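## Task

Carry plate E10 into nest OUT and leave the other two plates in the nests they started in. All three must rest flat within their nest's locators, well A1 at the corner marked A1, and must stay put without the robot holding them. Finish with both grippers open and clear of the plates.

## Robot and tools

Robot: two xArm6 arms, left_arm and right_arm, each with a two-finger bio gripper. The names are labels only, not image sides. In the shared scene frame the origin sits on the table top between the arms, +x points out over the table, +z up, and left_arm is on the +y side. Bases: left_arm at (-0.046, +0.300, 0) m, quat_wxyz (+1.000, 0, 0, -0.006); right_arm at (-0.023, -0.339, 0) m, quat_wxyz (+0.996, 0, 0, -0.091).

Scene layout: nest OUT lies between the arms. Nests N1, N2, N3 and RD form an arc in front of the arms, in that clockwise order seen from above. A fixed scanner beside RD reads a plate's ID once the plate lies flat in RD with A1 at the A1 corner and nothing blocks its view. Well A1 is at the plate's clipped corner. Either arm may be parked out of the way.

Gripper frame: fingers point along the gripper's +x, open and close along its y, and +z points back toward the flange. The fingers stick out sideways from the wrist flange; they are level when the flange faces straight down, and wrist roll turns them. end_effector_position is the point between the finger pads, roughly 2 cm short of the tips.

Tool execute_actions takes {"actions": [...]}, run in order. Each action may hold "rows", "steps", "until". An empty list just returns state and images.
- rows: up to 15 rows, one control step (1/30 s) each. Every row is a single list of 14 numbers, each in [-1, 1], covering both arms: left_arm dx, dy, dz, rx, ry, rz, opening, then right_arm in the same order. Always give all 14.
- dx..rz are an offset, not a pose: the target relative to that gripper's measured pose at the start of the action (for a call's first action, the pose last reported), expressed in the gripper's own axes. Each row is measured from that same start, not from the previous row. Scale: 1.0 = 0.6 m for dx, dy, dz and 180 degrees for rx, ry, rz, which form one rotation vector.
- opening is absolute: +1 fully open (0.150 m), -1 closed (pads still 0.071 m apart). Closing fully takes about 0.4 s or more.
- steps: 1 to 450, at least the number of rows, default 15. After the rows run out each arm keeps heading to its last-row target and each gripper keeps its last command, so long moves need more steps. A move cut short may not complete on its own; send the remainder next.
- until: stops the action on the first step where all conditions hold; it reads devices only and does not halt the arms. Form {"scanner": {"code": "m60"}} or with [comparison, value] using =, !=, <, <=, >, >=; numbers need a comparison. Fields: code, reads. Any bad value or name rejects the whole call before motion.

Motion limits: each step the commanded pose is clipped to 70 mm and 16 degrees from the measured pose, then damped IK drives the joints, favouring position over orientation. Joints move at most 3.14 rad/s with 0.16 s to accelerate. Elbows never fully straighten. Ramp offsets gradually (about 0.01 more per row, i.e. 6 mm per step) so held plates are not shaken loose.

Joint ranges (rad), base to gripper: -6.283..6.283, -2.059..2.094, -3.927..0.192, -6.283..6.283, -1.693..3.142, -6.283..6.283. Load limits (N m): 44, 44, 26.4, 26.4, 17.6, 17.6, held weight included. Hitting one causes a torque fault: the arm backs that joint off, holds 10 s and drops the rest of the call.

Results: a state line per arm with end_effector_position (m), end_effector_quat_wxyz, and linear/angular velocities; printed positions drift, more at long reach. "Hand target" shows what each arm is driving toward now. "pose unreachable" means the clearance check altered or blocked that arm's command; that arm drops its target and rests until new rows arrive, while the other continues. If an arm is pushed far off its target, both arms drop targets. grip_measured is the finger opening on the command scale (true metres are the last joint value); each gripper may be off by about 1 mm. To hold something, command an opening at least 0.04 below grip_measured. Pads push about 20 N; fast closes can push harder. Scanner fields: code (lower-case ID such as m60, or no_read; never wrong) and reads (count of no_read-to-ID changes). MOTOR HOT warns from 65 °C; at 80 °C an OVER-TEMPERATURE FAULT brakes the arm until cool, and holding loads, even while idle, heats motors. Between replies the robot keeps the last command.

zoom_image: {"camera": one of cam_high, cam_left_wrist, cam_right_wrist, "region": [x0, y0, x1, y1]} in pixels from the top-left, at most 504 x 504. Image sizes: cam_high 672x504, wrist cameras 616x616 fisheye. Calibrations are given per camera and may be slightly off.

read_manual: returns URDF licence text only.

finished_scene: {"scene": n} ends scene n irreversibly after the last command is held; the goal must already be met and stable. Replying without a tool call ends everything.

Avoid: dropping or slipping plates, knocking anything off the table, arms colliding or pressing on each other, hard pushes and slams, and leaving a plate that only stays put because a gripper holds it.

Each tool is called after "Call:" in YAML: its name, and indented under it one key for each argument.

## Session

Call:
execute_actions:
  actions: []

Scene clock: 0.00 s.
left_arm: end_effector_position=(+0.2689, +0.8073, +0.2717) grip_measured=+1.00 end_effector_quat_wxyz=(+0.255, -0.326, -0.505, +0.758) end_effector_velocity=(+0.000, -0.000, -0.001) end_effector_angular_velocity=(-0.001, +0.002, -0.001) | right_arm: end_effector_position=(+0.4801, +0.2687, +0.3744) grip_measured=+1.00 end_effector_quat_wxyz=(+0.764, -0.486, -0.224, +0.361) end_effector_velocity=(+0.000, -0.000, +0.001) end_effector_angular_velocity=(+0.000, -0.000, -0.000)
Joint positions: left_arm=[ 0.767  0.245 -1.27  -2.85   0.275  1.063  0.15 ] | right_arm=[ 1.277  0.733 -2.12  -1.094  1.689  0.253  0.15 ]
Joint velocities: left_arm=[-0.001  0.001  0.     0.001 -0.001 -0.001  0.   ] | right_arm=[-0.001 -0.001  0.    -0.     0.    -0.001  0.   ]
Hand target (left_arm): +0.269, +0.807, +0.272; +0.255, -0.326, -0.505, +0.758
Hand target (right_arm): +0.480, +0.269, +0.374; +0.764, -0.486, -0.224, +0.361
scanner: code=no_read reads=0
camera_calibration (this result's frames):
cam_left_wrist: T_world_to_cam=[[-0.0631754, 0.322511, 0.944455, -0.499648], [0.99709, 0.0608472, 0.0459182, -0.315494], [-0.0426584, 0.944608, -0.325417, -0.538677], [0, 0, 0, 1]] pos_world=[0.260031, 0.689178, 0.311087]
cam_right_wrist: T_world_to_cam=[[0.409199, -0.345321, 0.844577, -0.428665], [0.165868, -0.882045, -0.441004, 0.333838], [0.897242, 0.320547, -0.303654, -0.279501], [0, 0, 0, 1]] pos_world=[0.370816, 0.236026, 0.424393]

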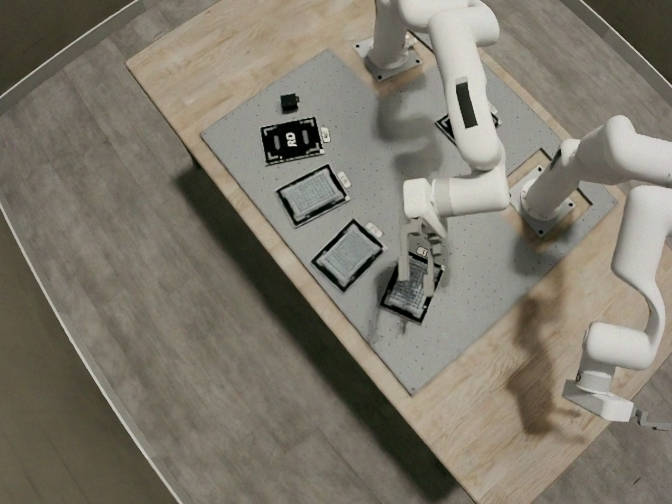

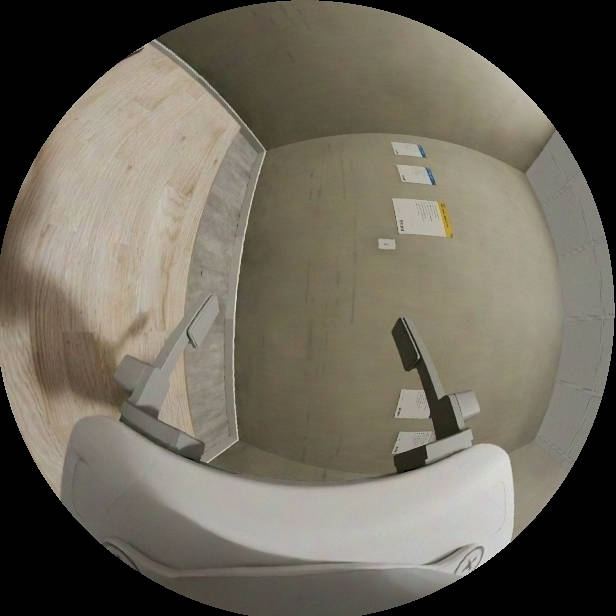

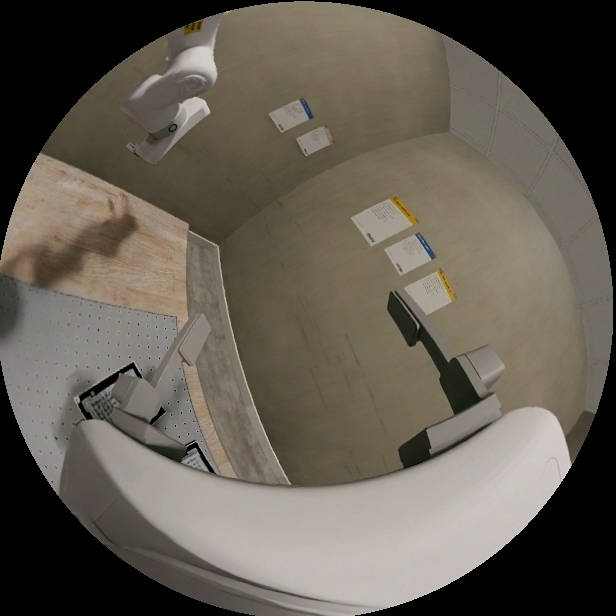

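Call:
execute_actions:
  actions:
    - {"rows":[[0,0,0,0,0,0,1,-0.2925,0.26,-0.275,0.343,0.130,-0.2104,0]],"steps":50}
    - {"rows":[[0,0,0,0,0,0,1,0,0,-0.13,0,0,0,0]],"steps":20}

Call:
zoom_image:
  camera: "cam_right_wrist"
  region: [200, 280, 420, 480]

Call:
zoom_image:
  camera: "cam_right_wrist"
  region: [70, 290, 230, 450]

Call:
zoom_image:
  camera: "cam_right_wrist"
  region: [400, 270, 560, 430]

Scene clock: 13.00 s.
left_arm: end_effector_position=(+0.2689, +0.8073, +0.2717) grip_measured=+1.00 end_effector_quat_wxyz=(+0.255, -0.326, -0.505, +0.758) end_effector_velocity=(+0.001, +0.000, -0.000) end_effector_angular_velocity=(+0.002, -0.001, -0.001) | right_arm: end_effector_position=(+0.4299, +0.0797, +0.0873) grip_measured=+0.00 end_effector_quat_wxyz=(+0.998, -0.001, -0.000, +0.070) end_effector_velocity=(-0.001, -0.003, -0.005) end_effector_angular_velocity=(-0.006, +0.005, -0.003)
Joint positions: left_arm=[ 0.767  0.245 -1.27  -2.85   0.275  1.063  0.15 ] | right_arm=[ 1.097  0.508 -1.04  -0.003  0.533  0.777  0.111]
Joint velocities: left_arm=[-0.     0.001 -0.     0.001  0.003  0.     0.   ] | right_arm=[-0.002  0.007  0.003  0.001 -0.002  0.     0.   ]
Hand target (left_arm): +0.269, +0.807, +0.272; +0.255, -0.326, -0.505, +0.758
Hand target (right_arm): +0.430, +0.080, +0.087; +0.998, -0.001, -0.000, +0.070
Off the commanded pose (left_arm): 0.000 m, 0 deg.
Off the commanded pose (right_arm): 0.001 m, 0 deg.
scanner: code=no_read reads=0
camera_calibration (this result's frames):
cam_left_wrist: T_world_to_cam=[[-0.0631753, 0.322511, 0.944455, -0.499648], [0.99709, 0.0608472, 0.0459181, -0.315494], [-0.0426583, 0.944608, -0.325417, -0.538677], [0, 0, 0, 1]] pos_world=[0.260031, 0.689178, 0.311087]
cam_right_wrist: T_world_to_cam=[[0.127172, -0.98425, -0.122795, 0.0257136], [-0.577022, 0.0272824, -0.816273, 0.32848], [0.806767, 0.174662, -0.564465, -0.187743], [0, 0, 0, 1]] pos_world=[0.337735, 0.0491385, 0.165313]

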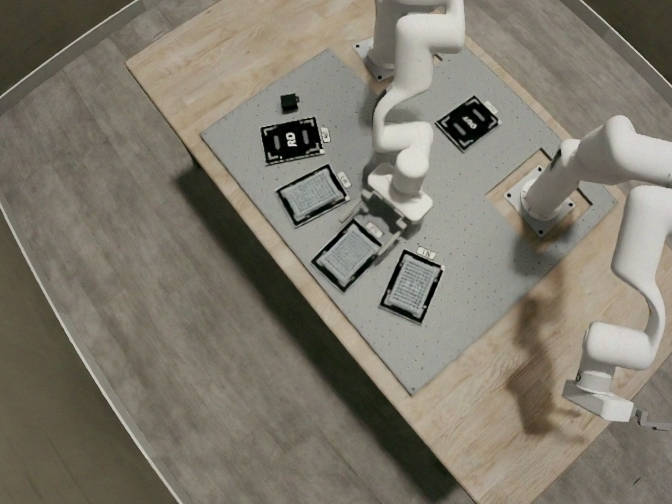

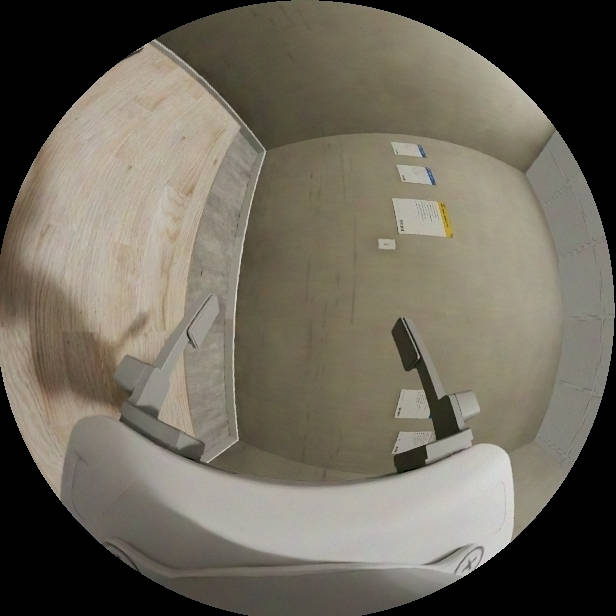

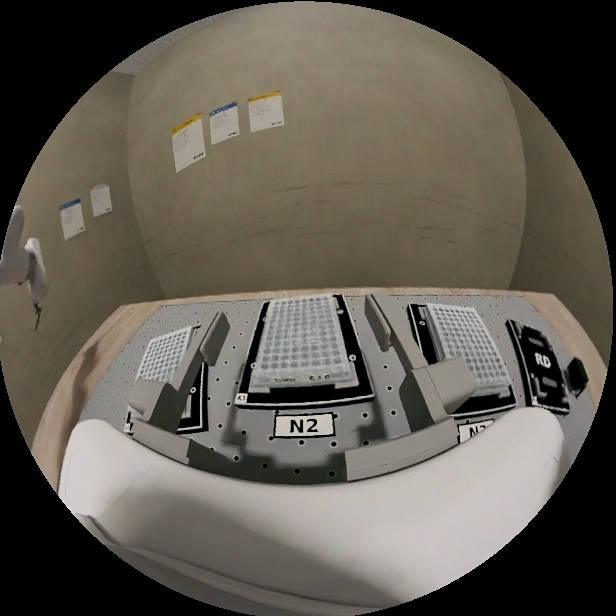

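Region (200, 280, 420, 480) of cam_right_wrist's 616x616 image, scaled by 2.291, with more detail than that image has; it fills the top 458 rows of this view, and the rest is white.

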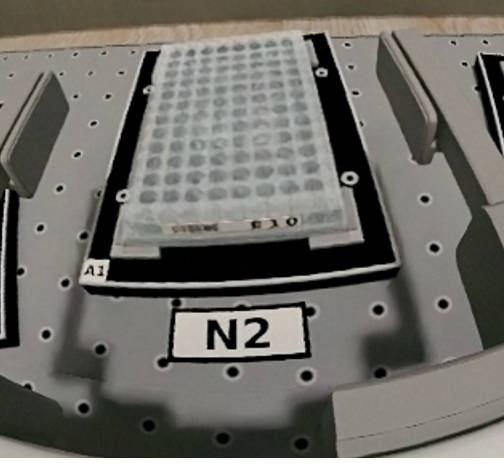

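Region (70, 290, 230, 450) of cam_right_wrist's 616x616 image, scaled by 3.150, with more detail than that image has.

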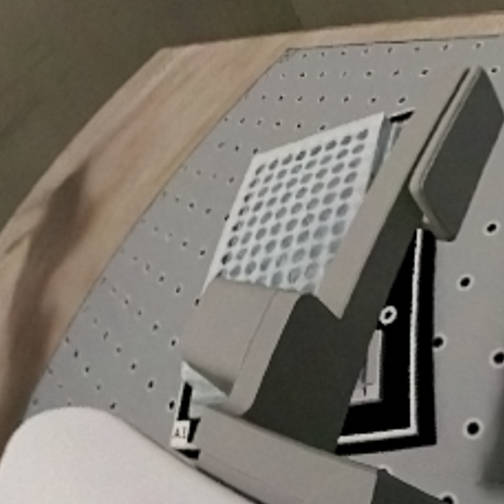

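Region (400, 270, 560, 430) of cam_right_wrist's 616x616 image, scaled by 3.150, with more detail than that image has.

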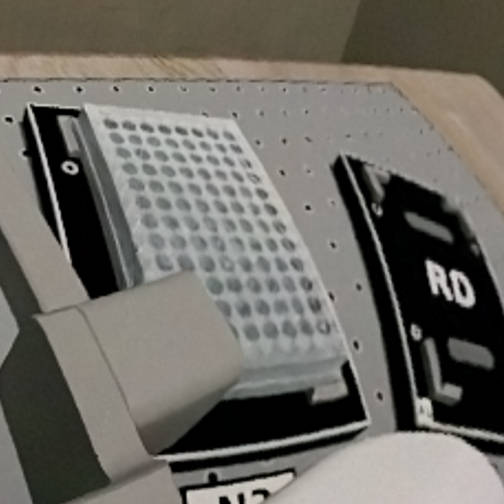

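Call:
execute_actions:
  actions:
    - {"rows":[[0,0,0,0,0,0,1,0.096,0.003,-0.03,0,0,-0.006,-0.3]],"steps":20}
    - {"rows":[[0,0,0,0,0,0,1,0,0,-0.01,0,0,0,-0.3],[0,0,0,0,0,0,1,0,0,-0.02,0,0,0,-0.3],[0,0,0,0,0,0,1,0,0,-0.03,0,0,0,-0.3],[0,0,0,0,0,0,1,0,0,-0.04,0,0,0,-0.3],[0,0,0,0,0,0,1,0,0,-0.048,0,0,0,-0.3]],"steps":18}

Call:
zoom_image:
  camera: "cam_right_wrist"
  region: [170, 260, 430, 480]

Call:
zoom_image:
  camera: "cam_high"
  region: [305, 200, 405, 300]

Call:
zoom_image:
  camera: "cam_high"
  region: [420, 80, 520, 170]

Scene clock: 26.73 s.
left_arm: end_effector_position=(+0.2689, +0.8073, +0.2717) grip_measured=+1.00 end_effector_quat_wxyz=(+0.255, -0.326, -0.505, +0.758) end_effector_velocity=(-0.000, +0.000, -0.000) end_effector_angular_velocity=(-0.001, +0.001, +0.001) | right_arm: end_effector_position=(+0.4865, +0.0896, +0.0411) grip_measured=-0.30 end_effector_quat_wxyz=(+0.998, -0.000, -0.001, +0.061) end_effector_velocity=(-0.002, -0.002, -0.006) end_effector_angular_velocity=(-0.007, +0.006, +0.001)
Joint positions: left_arm=[ 0.767  0.245 -1.27  -2.85   0.275  1.063  0.15 ] | right_arm=[ 1.029  0.733 -1.267 -0.003  0.533  0.729  0.099]
Joint velocities: left_arm=[ 0.     0.001 -0.001  0.    -0.001 -0.     0.   ] | right_arm=[ 0.001  0.007  0.003  0.    -0.001 -0.    -0.   ]
Hand target (left_arm): +0.269, +0.807, +0.272; +0.255, -0.326, -0.505, +0.758
Hand target (right_arm): +0.486, +0.089, +0.041; +0.998, -0.001, -0.000, +0.061
Off the commanded pose (left_arm): 0.000 m, 0 deg.
Off the commanded pose (right_arm): 0.001 m, 0 deg.
scanner: code=no_read reads=0
camera_calibration (this result's frames):
cam_left_wrist: T_world_to_cam=[[-0.0631753, 0.322511, 0.944455, -0.499648], [0.99709, 0.0608471, 0.0459182, -0.315494], [-0.0426582, 0.944608, -0.325416, -0.538678], [0, 0, 0, 1]] pos_world=[0.260031, 0.689178, 0.311087]
cam_right_wrist: T_world_to_cam=[[0.109045, -0.986365, -0.12326, 0.0315501], [-0.575794, 0.0384017, -0.816692, 0.321601], [0.81029, 0.160029, -0.563756, -0.261703], [0, 0, 0, 1]] pos_world=[0.393791, 0.0606499, 0.119002]

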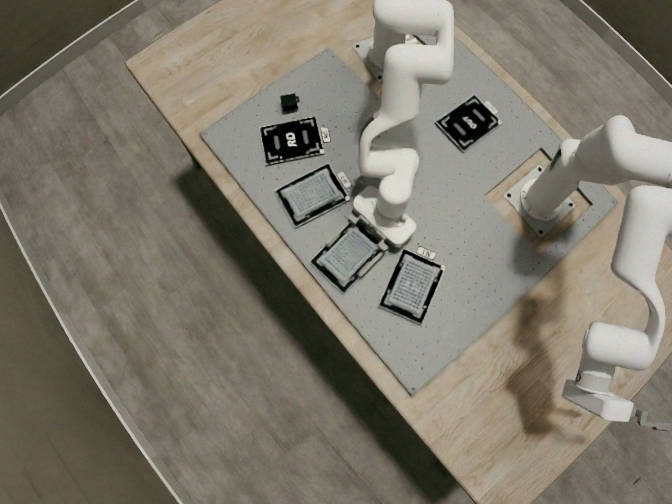

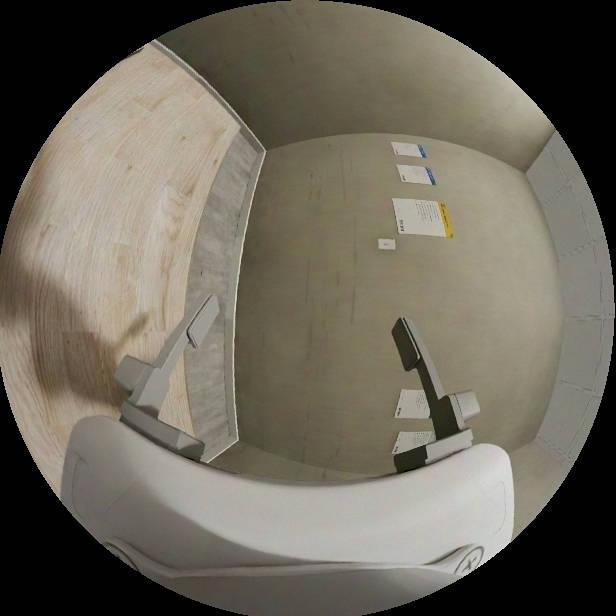

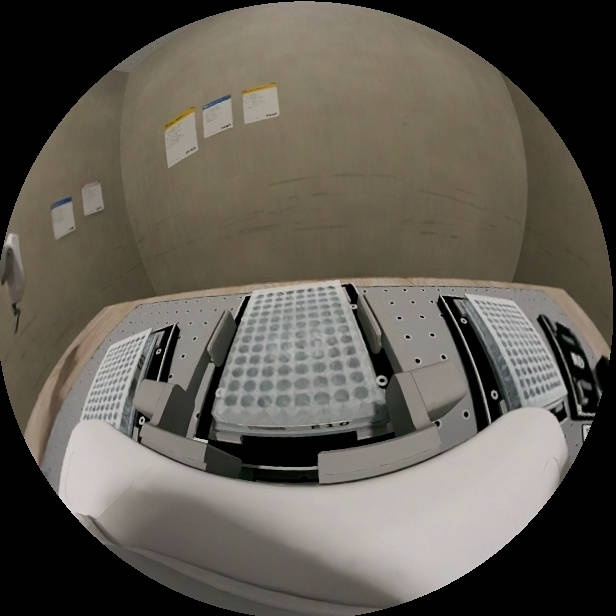

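Region (170, 260, 430, 480) of cam_right_wrist's 616x616 image, scaled by 1.938, with more detail than that image has; it fills the top 426 rows of this view, and the rest is white.

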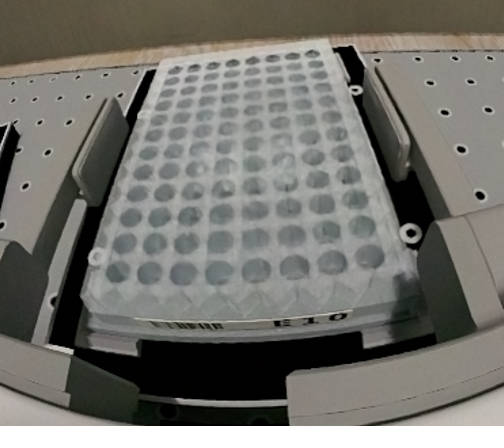

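Region (305, 200, 405, 300) of cam_high's 672x504 image, scaled by 5.040, with more detail than that image has.

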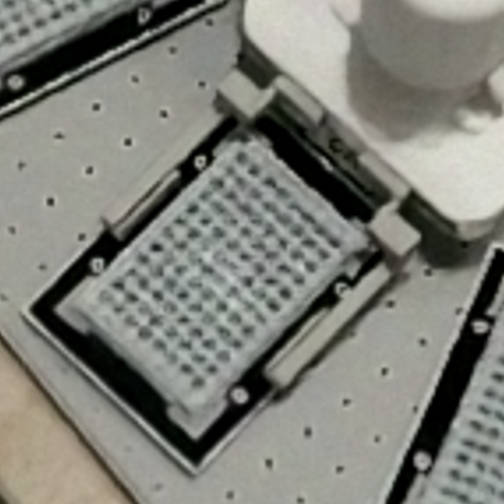

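Region (420, 80, 520, 170) of cam_high's 672x504 image, scaled by 5.040, with more detail than that image has; it fills the top 454 rows of this view, and the rest is white.

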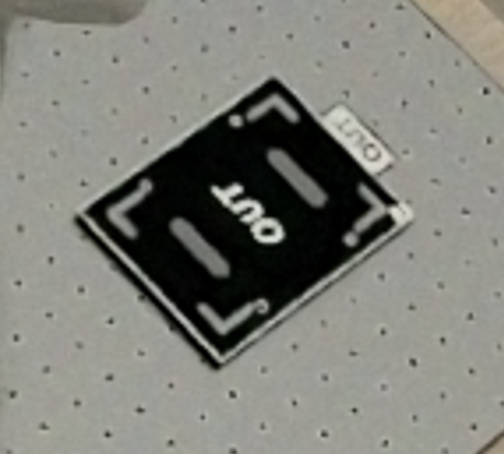

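Call:
execute_actions:
  actions:
    - {"rows":[[0,0,0,0,0,0,1,-0.003,-0.0025,-0.003,0,0,0,-0.4],[0,0,0,0,0,0,1,-0.003,-0.0025,-0.003,0,0,0,-0.5]],"steps":12}

Call:
zoom_image:
  camera: "cam_right_wrist"
  region: [190, 270, 410, 460]

Scene clock: 31.17 s.
left_arm: end_effector_position=(+0.2689, +0.8073, +0.2717) grip_measured=+1.00 end_effector_quat_wxyz=(+0.255, -0.326, -0.505, +0.758) end_effector_velocity=(-0.000, +0.000, +0.000) end_effector_angular_velocity=(-0.000, -0.000, +0.001) | right_arm: end_effector_position=(+0.4850, +0.0879, +0.0394) grip_measured=-0.50 end_effector_quat_wxyz=(+0.998, -0.000, -0.001, +0.061) end_effector_velocity=(+0.000, -0.001, -0.001) end_effector_angular_velocity=(-0.001, +0.001, -0.001)
Joint positions: left_arm=[ 0.767  0.245 -1.27  -2.85   0.275  1.063  0.15 ] | right_arm=[ 1.029  0.732 -1.258 -0.003  0.525  0.729  0.091]
Joint velocities: left_arm=[ 0.001  0.    -0.    -0.001 -0.     0.     0.   ] | right_arm=[-0.001  0.001  0.001  0.    -0.001 -0.    -0.   ]
Hand target (left_arm): +0.269, +0.807, +0.272; +0.255, -0.326, -0.505, +0.758
Hand target (right_arm): +0.485, +0.088, +0.039; +0.998, -0.000, -0.001, +0.061
Off the commanded pose (left_arm): 0.000 m, 0 deg.
Off the commanded pose (right_arm): 0.000 m, 0 deg.
scanner: code=no_read reads=0
camera_calibration (this result's frames):
cam_left_wrist: T_world_to_cam=[[-0.0631751, 0.322511, 0.944455, -0.499648], [0.99709, 0.0608469, 0.045918, -0.315494], [-0.0426582, 0.944608, -0.325416, -0.538678], [0, 0, 0, 1]] pos_world=[0.260031, 0.689178, 0.311087]
cam_right_wrist: T_world_to_cam=[[0.109065, -0.98635, -0.123365, 0.0298726], [-0.575727, 0.0384907, -0.816736, 0.319323], [0.810336, 0.160102, -0.56367, -0.261173], [0, 0, 0, 1]] pos_world=[0.392222, 0.0589882, 0.117272]

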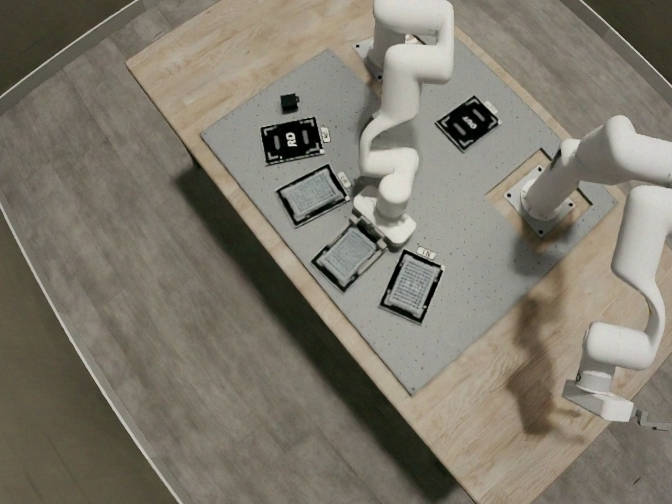

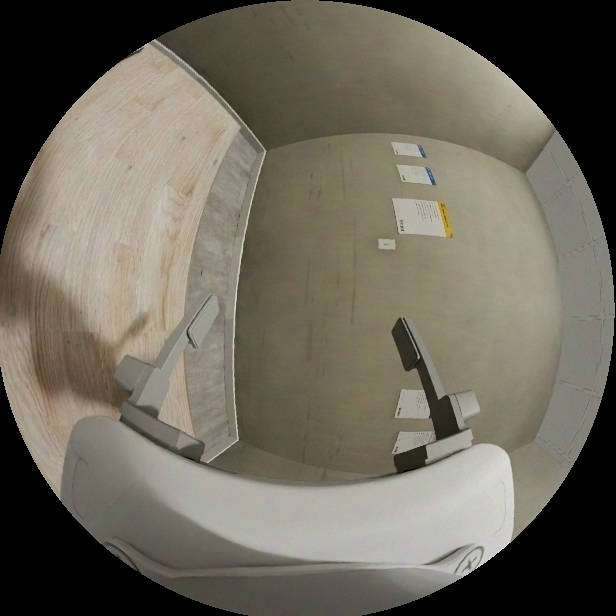

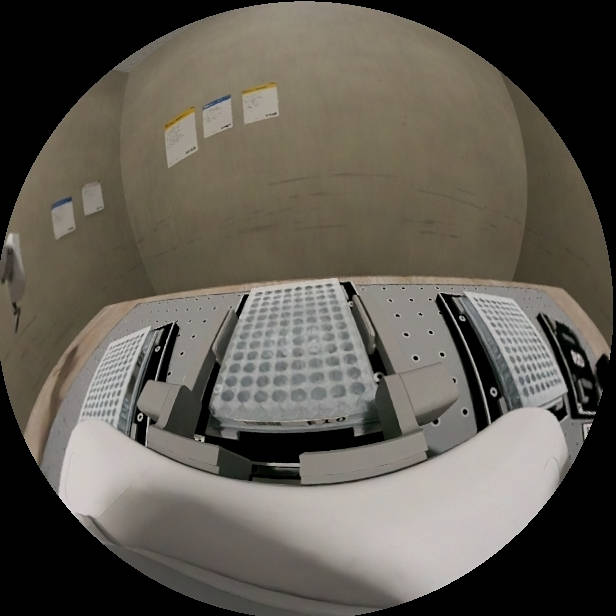

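Region (190, 270, 410, 460) of cam_right_wrist's 616x616 image, scaled by 2.291, with more detail than that image has; it fills the top 435 rows of this view, and the rest is white.

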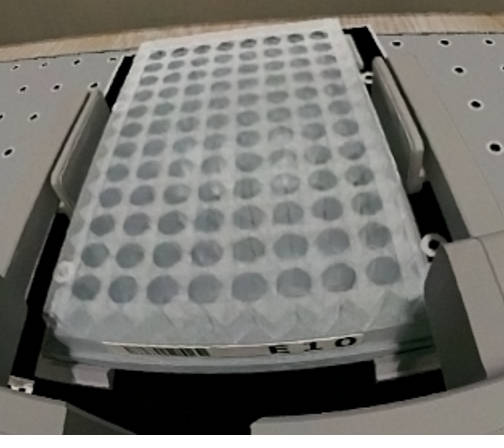

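Good. Close, lift 10 mm for a reference.

Call:
execute_actions:
  actions:
    - {"rows":[[0,0,0,0,0,0,1,0,0,0,0,0,0,-0.53],[0,0,0,0,0,0,1,0,0,0,0,0,0,-0.56],[0,0,0,0,0,0,1,0,0,0,0,0,0,-0.59],[0,0,0,0,0,0,1,0,0,0,0,0,0,-0.61],[0,0,0,0,0,0,1,0,0,0,0,0,0,-0.63],[0,0,0,0,0,0,1,0,0,0,0,0,0,-0.65],[0,0,0,0,0,0,1,0,0,0,0,0,0,-0.67],[0,0,0,0,0,0,1,0,0,0,0,0,0,-0.70],[0,0,0,0,0,0,1,0,0,0,0,0,0,-0.73],[0,0,0,0,0,0,1,0,0,0,0,0,0,-0.76],[0,0,0,0,0,0,1,0,0,0,0,0,0,-0.79]],"steps":18}
    - {"rows":[[0,0,0,0,0,0,1,0,0,0.003,0,0,0,-0.79],[0,0,0,0,0,0,1,0,0,0.007,0,0,0,-0.79],[0,0,0,0,0,0,1,0,0,0.012,0,0,0,-0.79],[0,0,0,0,0,0,1,0,0,0.017,0,0,0,-0.79]],"steps":16}

Call:
zoom_image:
  camera: "cam_right_wrist"
  region: [190, 270, 410, 490]

Scene clock: 40.67 s.
left_arm: end_effector_position=(+0.2689, +0.8073, +0.2717) grip_measured=+1.00 end_effector_quat_wxyz=(+0.255, -0.326, -0.505, +0.758) end_effector_velocity=(-0.000, -0.000, -0.001) end_effector_angular_velocity=(-0.001, +0.001, +0.000) | right_arm: end_effector_position=(+0.4849, +0.0878, +0.0492) grip_measured=-0.63 end_effector_quat_wxyz=(+0.998, -0.001, -0.001, +0.061) end_effector_velocity=(+0.001, +0.001, +0.003) end_effector_angular_velocity=(+0.003, -0.003, -0.000)
Joint positions: left_arm=[ 0.767  0.245 -1.27  -2.85   0.275  1.063  0.15 ] | right_arm=[ 1.029  0.706 -1.25  -0.003  0.543  0.729  0.086]
Joint velocities: left_arm=[-0.     0.001 -0.     0.    -0.001 -0.     0.   ] | right_arm=[ 0.    -0.004 -0.001 -0.001 -0.     0.001  0.   ]
Hand target (left_arm): +0.269, +0.807, +0.272; +0.255, -0.326, -0.505, +0.758
Hand target (right_arm): +0.485, +0.088, +0.050; +0.998, -0.000, -0.001, +0.061
Off the commanded pose (left_arm): 0.000 m, 0 deg.
Off the commanded pose (right_arm): 0.000 m, 0 deg.
scanner: code=no_read reads=0
camera_calibration (this result's frames):
cam_left_wrist: T_world_to_cam=[[-0.0631753, 0.322511, 0.944455, -0.499648], [0.99709, 0.060847, 0.0459182, -0.315494], [-0.0426582, 0.944608, -0.325416, -0.538678], [0, 0, 0, 1]] pos_world=[0.260031, 0.689178, 0.311087]
cam_right_wrist: T_world_to_cam=[[0.108983, -0.986411, -0.122947, 0.0310055], [-0.57603, 0.0381317, -0.816538, 0.327498], [0.810131, 0.15981, -0.564047, -0.255364], [0, 0, 0, 1]] pos_world=[0.392148, 0.0589058, 0.12719]

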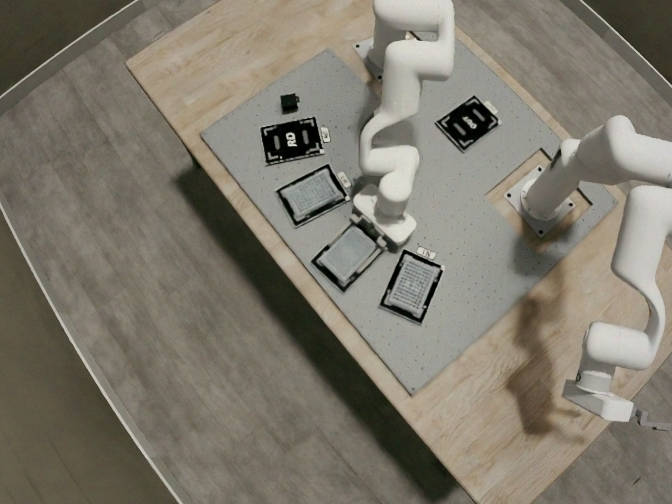

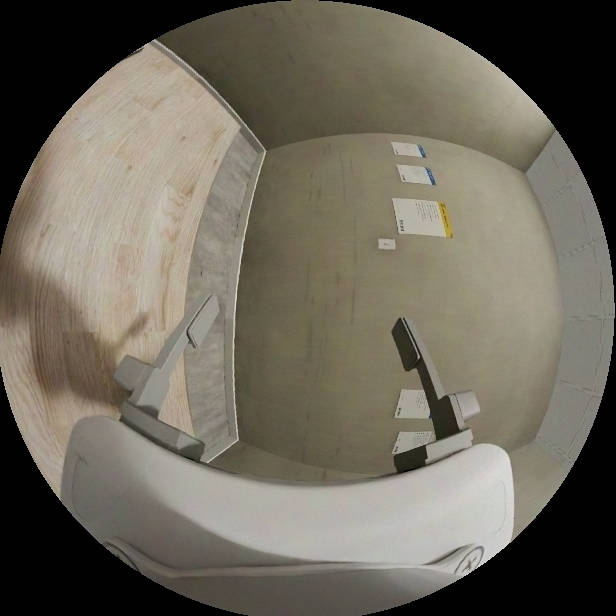

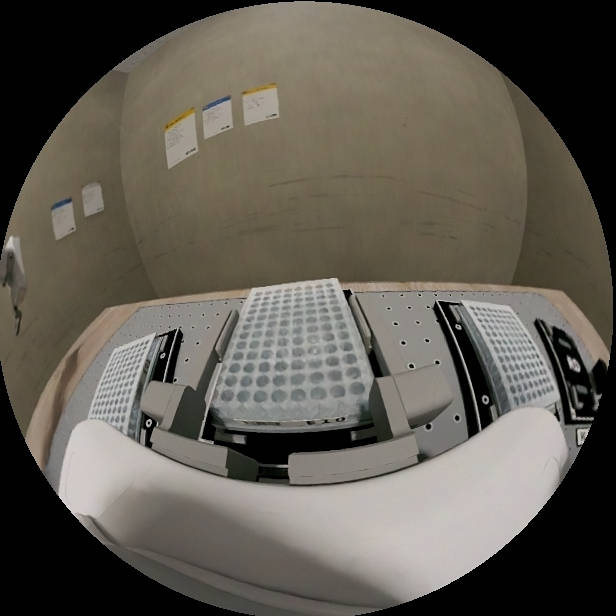

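Region (190, 270, 410, 490) of cam_right_wrist's 616x616 image, scaled by 2.291, with more detail than that image has.

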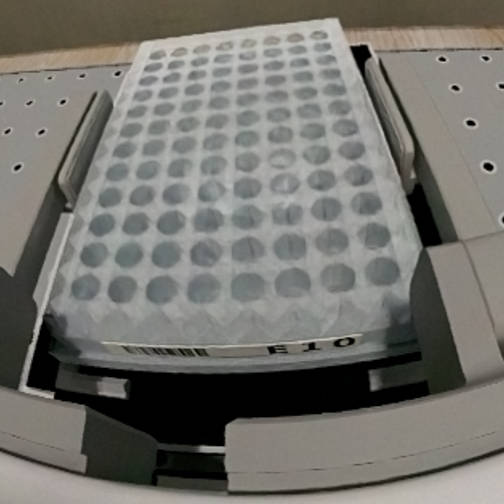

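Call:
execute_actions:
  actions:
    - {"rows":[[0,0,0,0,0,0,1,-0.003,0,0.008,0,0,0,-0.79],[0,0,0,0,0,0,1,-0.012,0,0.016,0,0,0,-0.79],[0,0,0,0,0,0,1,-0.03,0,0.024,0,0,-0.003,-0.79],[0,0,0,0,0,0,1,-0.05,0,0.03,0,0,-0.006,-0.79],[0,0,0,0,0,0,1,-0.075,0,0.03,0,0,-0.01,-0.79],[0,0,0,0,0,0,1,-0.105,0,0.03,0,0,-0.015,-0.79],[0,0,0,0,0,0,1,-0.14,0,0.03,0,0,-0.02,-0.79],[0,0,0,0,0,0,1,-0.18,0,0.03,0,0,-0.025,-0.79],[0,0,0,0,0,0,1,-0.22,0,0.03,0,0,-0.03,-0.79],[0,0,0,0,0,0,1,-0.26,0,0.03,0,0,-0.035,-0.79],[0,0,0,0,0,0,1,-0.30,0,0.03,0,0,-0.04,-0.79],[0,0,0,0,0,0,1,-0.34,0,0.03,0,0,-0.045,-0.79],[0,0,0,0,0,0,1,-0.38,0,0.03,0,0,-0.05,-0.79],[0,0,0,0,0,0,1,-0.8805,-0.0343,0.03,0,0,-0.0525,-0.79]],"steps":58}

Scene clock: 50.00 s.
left_arm: end_effector_position=(+0.2689, +0.8073, +0.2717) grip_measured=+1.00 end_effector_quat_wxyz=(+0.255, -0.326, -0.505, +0.758) end_effector_velocity=(+0.000, -0.000, +0.001) end_effector_angular_velocity=(+0.002, -0.002, -0.001) | right_arm: end_effector_position=(-0.0378, +0.0041, +0.0673) grip_measured=-0.63 end_effector_quat_wxyz=(+1.000, -0.000, +0.001, -0.022) end_effector_velocity=(-0.003, -0.000, +0.001) end_effector_angular_velocity=(+0.001, -0.006, +0.000)
Joint positions: left_arm=[ 0.767  0.245 -1.27  -2.85   0.275  1.063  0.15 ] | right_arm=[ 2.19   0.314 -0.598  0.008  0.284  2.045  0.086]
Joint velocities: left_arm=[-0.    -0.002 -0.     0.     0.001  0.     0.   ] | right_arm=[ 0.004  0.003 -0.004 -0.02   0.004  0.023  0.   ]
Hand target (left_arm): +0.269, +0.807, +0.272; +0.255, -0.326, -0.505, +0.758
Hand target (right_arm): -0.038, +0.004, +0.067; +1.000, +0.000, +0.001, -0.022
Off the commanded pose (left_arm): 0.000 m, 0 deg.
Off the commanded pose (right_arm): 0.001 m, 0 deg.
scanner: code=no_read reads=0
camera_calibration (this result's frames):
cam_left_wrist: T_world_to_cam=[[-0.0631754, 0.322511, 0.944455, -0.499648], [0.99709, 0.0608471, 0.0459183, -0.315494], [-0.0426582, 0.944608, -0.325416, -0.538678], [0, 0, 0, 1]] pos_world=[0.260031, 0.689178, 0.311087]
cam_right_wrist: T_world_to_cam=[[-0.0555266, -0.990752, -0.123807, 0.00149624], [-0.564731, 0.133422, -0.814418, 0.0442605], [0.823405, 0.0246957, -0.566917, 0.19294], [0, 0, 0, 1]] pos_world=[-0.13379, -0.00918773, 0.145613]

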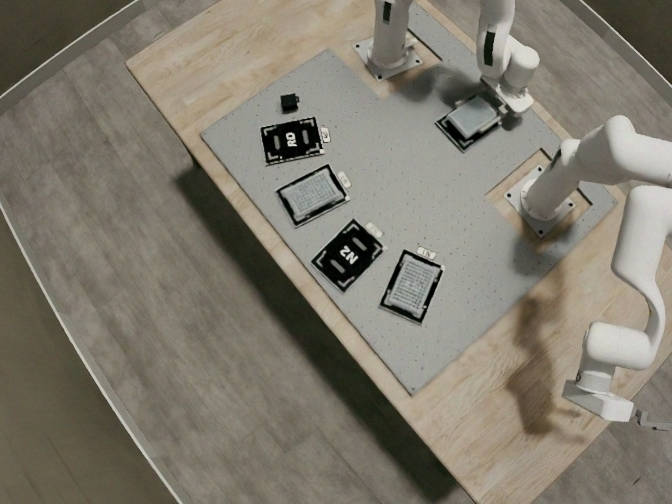

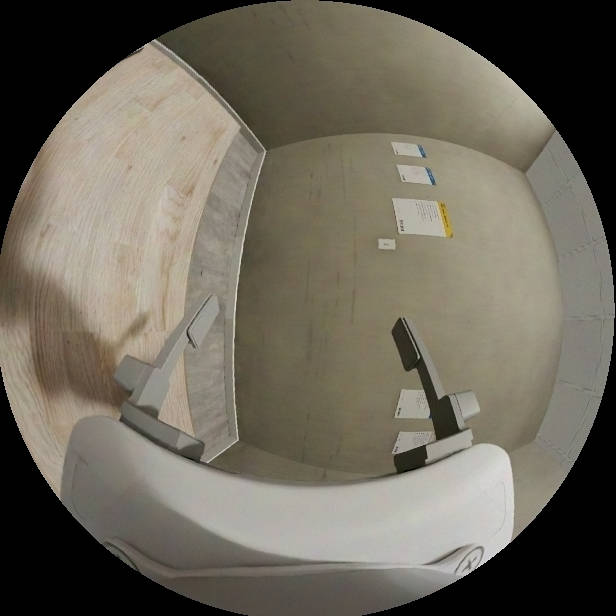

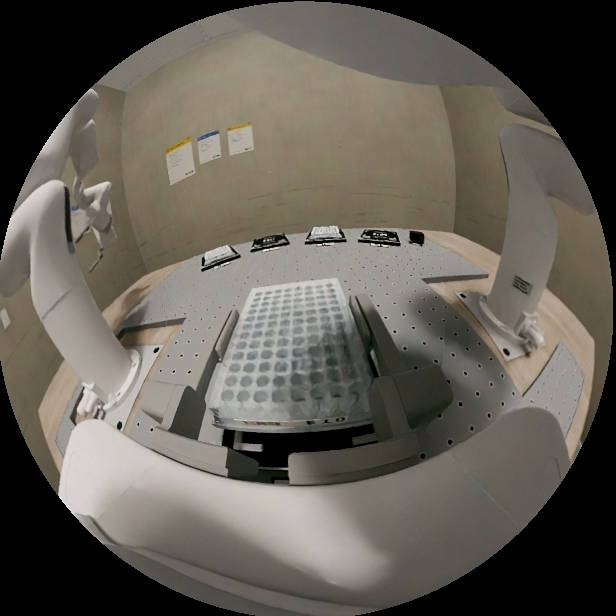

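Call:
execute_actions:
  actions:
    - {"rows":[[0,0,0,0,0,0,1,0.001,-0.002,-0.006,0,0,0,-0.79],[0,0,0,0,0,0,1,0.001,-0.002,-0.013,0,0,0,-0.79],[0,0,0,0,0,0,1,0.001,-0.002,-0.02,0,0,0,-0.79],[0,0,0,0,0,0,1,0.001,-0.002,-0.027,0,0,0,-0.79],[0,0,0,0,0,0,1,0.001,-0.002,-0.033,0,0,0,-0.79]],"steps":18}

Call:
zoom_image:
  camera: "cam_right_wrist"
  region: [190, 270, 410, 490]

Scene clock: 55.23 s.
left_arm: end_effector_position=(+0.2689, +0.8073, +0.2717) grip_measured=+1.00 end_effector_quat_wxyz=(+0.255, -0.326, -0.505, +0.758) end_effector_velocity=(-0.000, +0.000, +0.001) end_effector_angular_velocity=(+0.000, -0.002, +0.001) | right_arm: end_effector_position=(-0.0374, +0.0029, +0.0476) grip_measured=-0.63 end_effector_quat_wxyz=(+1.000, +0.000, +0.001, -0.022) end_effector_velocity=(+0.001, -0.001, -0.001) end_effector_angular_velocity=(-0.004, -0.002, -0.001)
Joint positions: left_arm=[ 0.767  0.245 -1.27  -2.85   0.275  1.063  0.15 ] | right_arm=[ 2.191  0.383 -0.608  0.011  0.224  2.043  0.086]
Joint velocities: left_arm=[ 0.    -0.002 -0.001 -0.001 -0.001 -0.     0.   ] | right_arm=[-0.001  0.004  0.001 -0.001 -0.001  0.001  0.   ]
Hand target (left_arm): +0.269, +0.807, +0.272; +0.255, -0.326, -0.505, +0.758
Hand target (right_arm): -0.037, +0.003, +0.047; +1.000, -0.000, +0.001, -0.022
Off the commanded pose (left_arm): 0.000 m, 0 deg.
Off the commanded pose (right_arm): 0.000 m, 0 deg.
scanner: code=no_read reads=0
camera_calibration (this result's frames):
cam_left_wrist: T_world_to_cam=[[-0.0631752, 0.322511, 0.944455, -0.499648], [0.99709, 0.060847, 0.0459181, -0.315494], [-0.0426582, 0.944608, -0.325416, -0.538678], [0, 0, 0, 1]] pos_world=[0.260031, 0.689178, 0.311087]
cam_right_wrist: T_world_to_cam=[[-0.0555181, -0.990712, -0.124129, -0.00205301], [-0.564977, 0.133675, -0.814206, 0.0285986], [0.823237, 0.024927, -0.567151, 0.181453], [0, 0, 0, 1]] pos_world=[-0.133335, -0.0103799, 0.125941]

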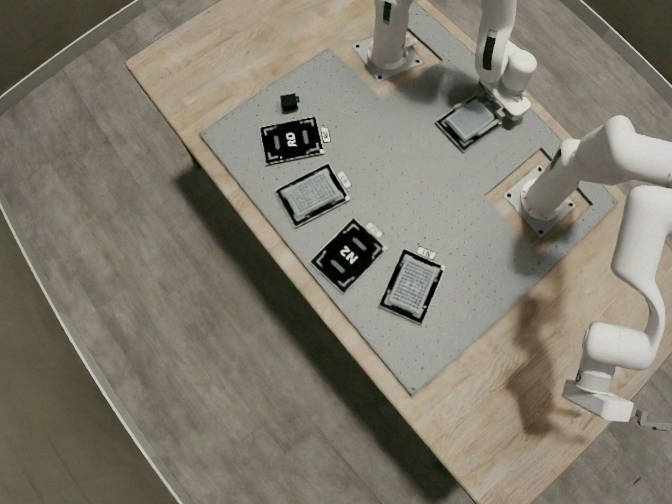

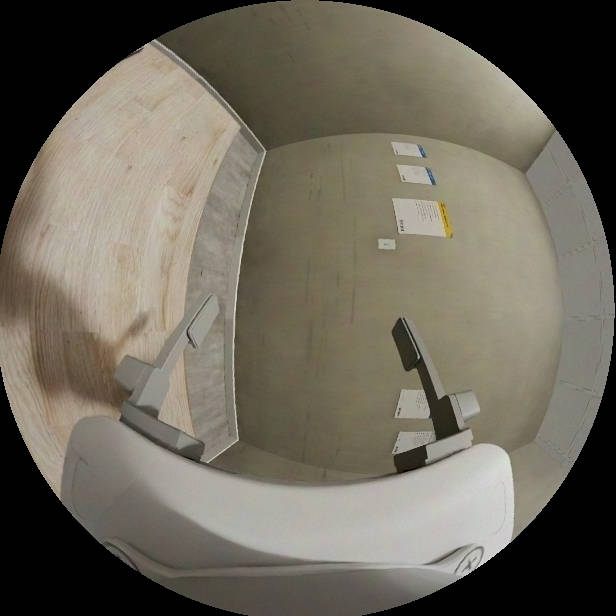

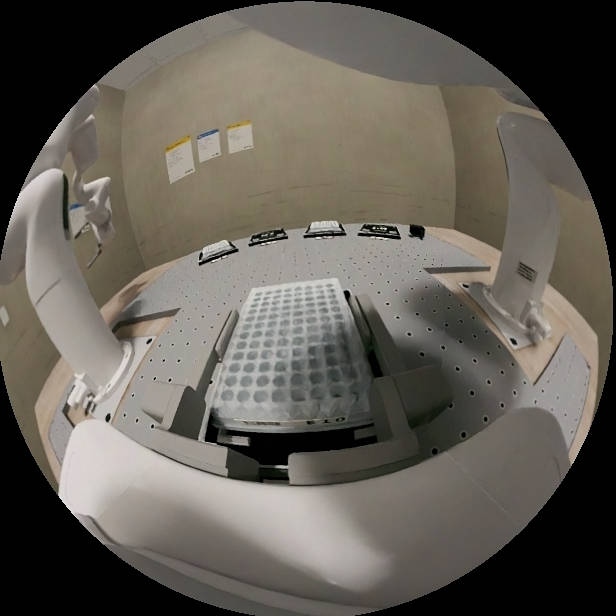

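Region (190, 270, 410, 490) of cam_right_wrist's 616x616 image, scaled by 2.291, with more detail than that image has.

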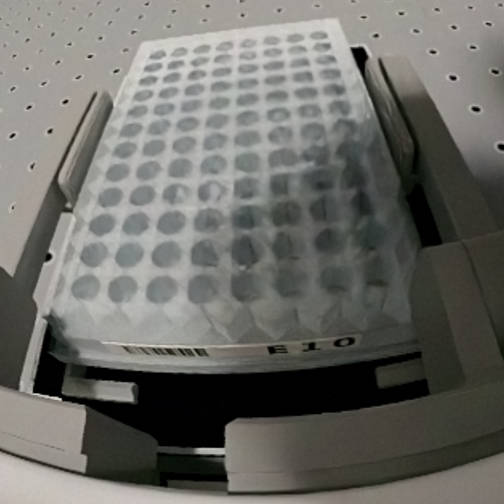

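Call:
execute_actions:
  actions:
    - {"rows":[[0,0,0,0,0,0,1,0,0,0,0,0,0.005,-0.79],[0,0,0,0,0,0,1,0,0,0,0,0,0.0095,-0.79]],"steps":13}

Call:
zoom_image:
  camera: "cam_right_wrist"
  region: [190, 270, 410, 490]

Scene clock: 60.13 s.
left_arm: end_effector_position=(+0.2689, +0.8073, +0.2717) grip_measured=+1.00 end_effector_quat_wxyz=(+0.255, -0.326, -0.505, +0.758) end_effector_velocity=(+0.000, +0.000, -0.001) end_effector_angular_velocity=(+0.000, -0.001, -0.000) | right_arm: end_effector_position=(-0.0374, +0.0030, +0.0476) grip_measured=-0.63 end_effector_quat_wxyz=(+1.000, +0.000, +0.001, -0.007) end_effector_velocity=(-0.000, +0.000, -0.000) end_effector_angular_velocity=(+0.001, +0.001, +0.005)
Joint positions: left_arm=[ 0.767  0.245 -1.27  -2.85   0.275  1.063  0.15 ] | right_arm=[ 2.196  0.376 -0.594  0.011  0.217  2.018  0.086]
Joint velocities: left_arm=[ 0.     0.001 -0.    -0.     0.002 -0.     0.   ] | right_arm=[ 0.002 -0.     0.001  0.002 -0.002 -0.005 -0.   ]
Hand target (left_arm): +0.269, +0.807, +0.272; +0.255, -0.326, -0.505, +0.758
Hand target (right_arm): -0.037, +0.003, +0.048; +1.000, +0.000, +0.001, -0.007
Off the commanded pose (left_arm): 0.000 m, 0 deg.
Off the commanded pose (right_arm): 0.000 m, 0 deg.
scanner: code=no_read reads=0
camera_calibration (this result's frames):
cam_left_wrist: T_world_to_cam=[[-0.0631751, 0.322511, 0.944455, -0.499648], [0.99709, 0.060847, 0.045918, -0.315494], [-0.0426583, 0.944608, -0.325416, -0.538678], [0, 0, 0, 1]] pos_world=[0.260031, 0.689178, 0.311087]
cam_right_wrist: T_world_to_cam=[[-0.0261862, -0.991901, -0.124283, -0.000917554], [-0.568684, 0.117029, -0.814188, 0.028503], [0.822139, 0.0493571, -0.567143, 0.181365], [0, 0, 0, 1]] pos_world=[-0.132922, -0.0131974, 0.125953]

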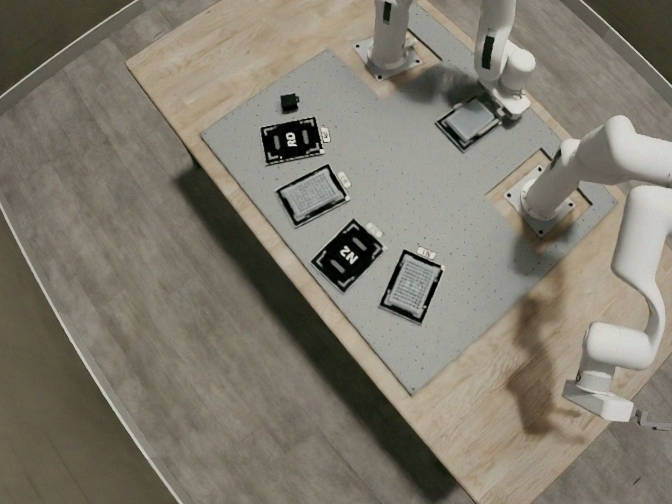

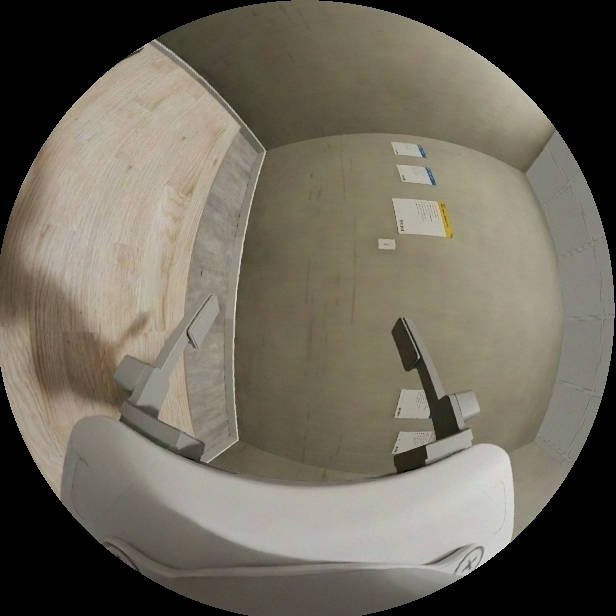

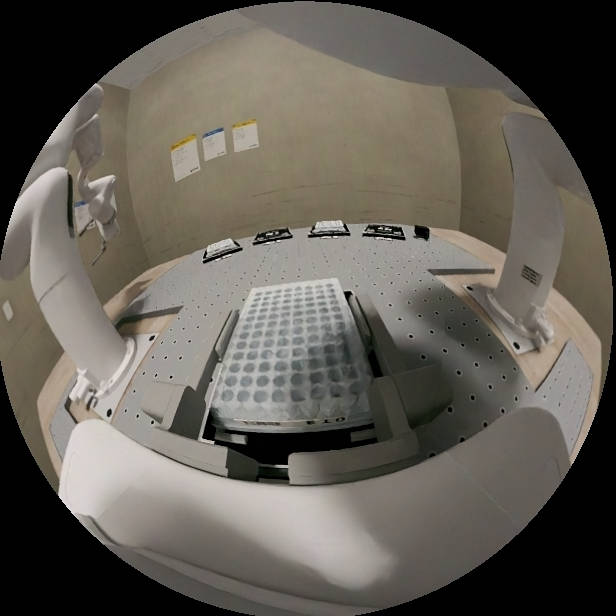

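Region (190, 270, 410, 490) of cam_right_wrist's 616x616 image, scaled by 2.291, with more detail than that image has.

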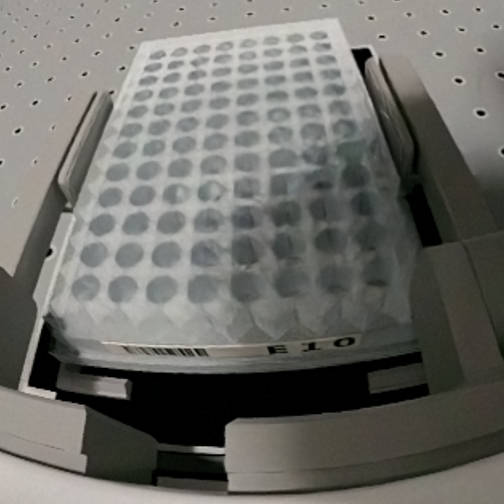

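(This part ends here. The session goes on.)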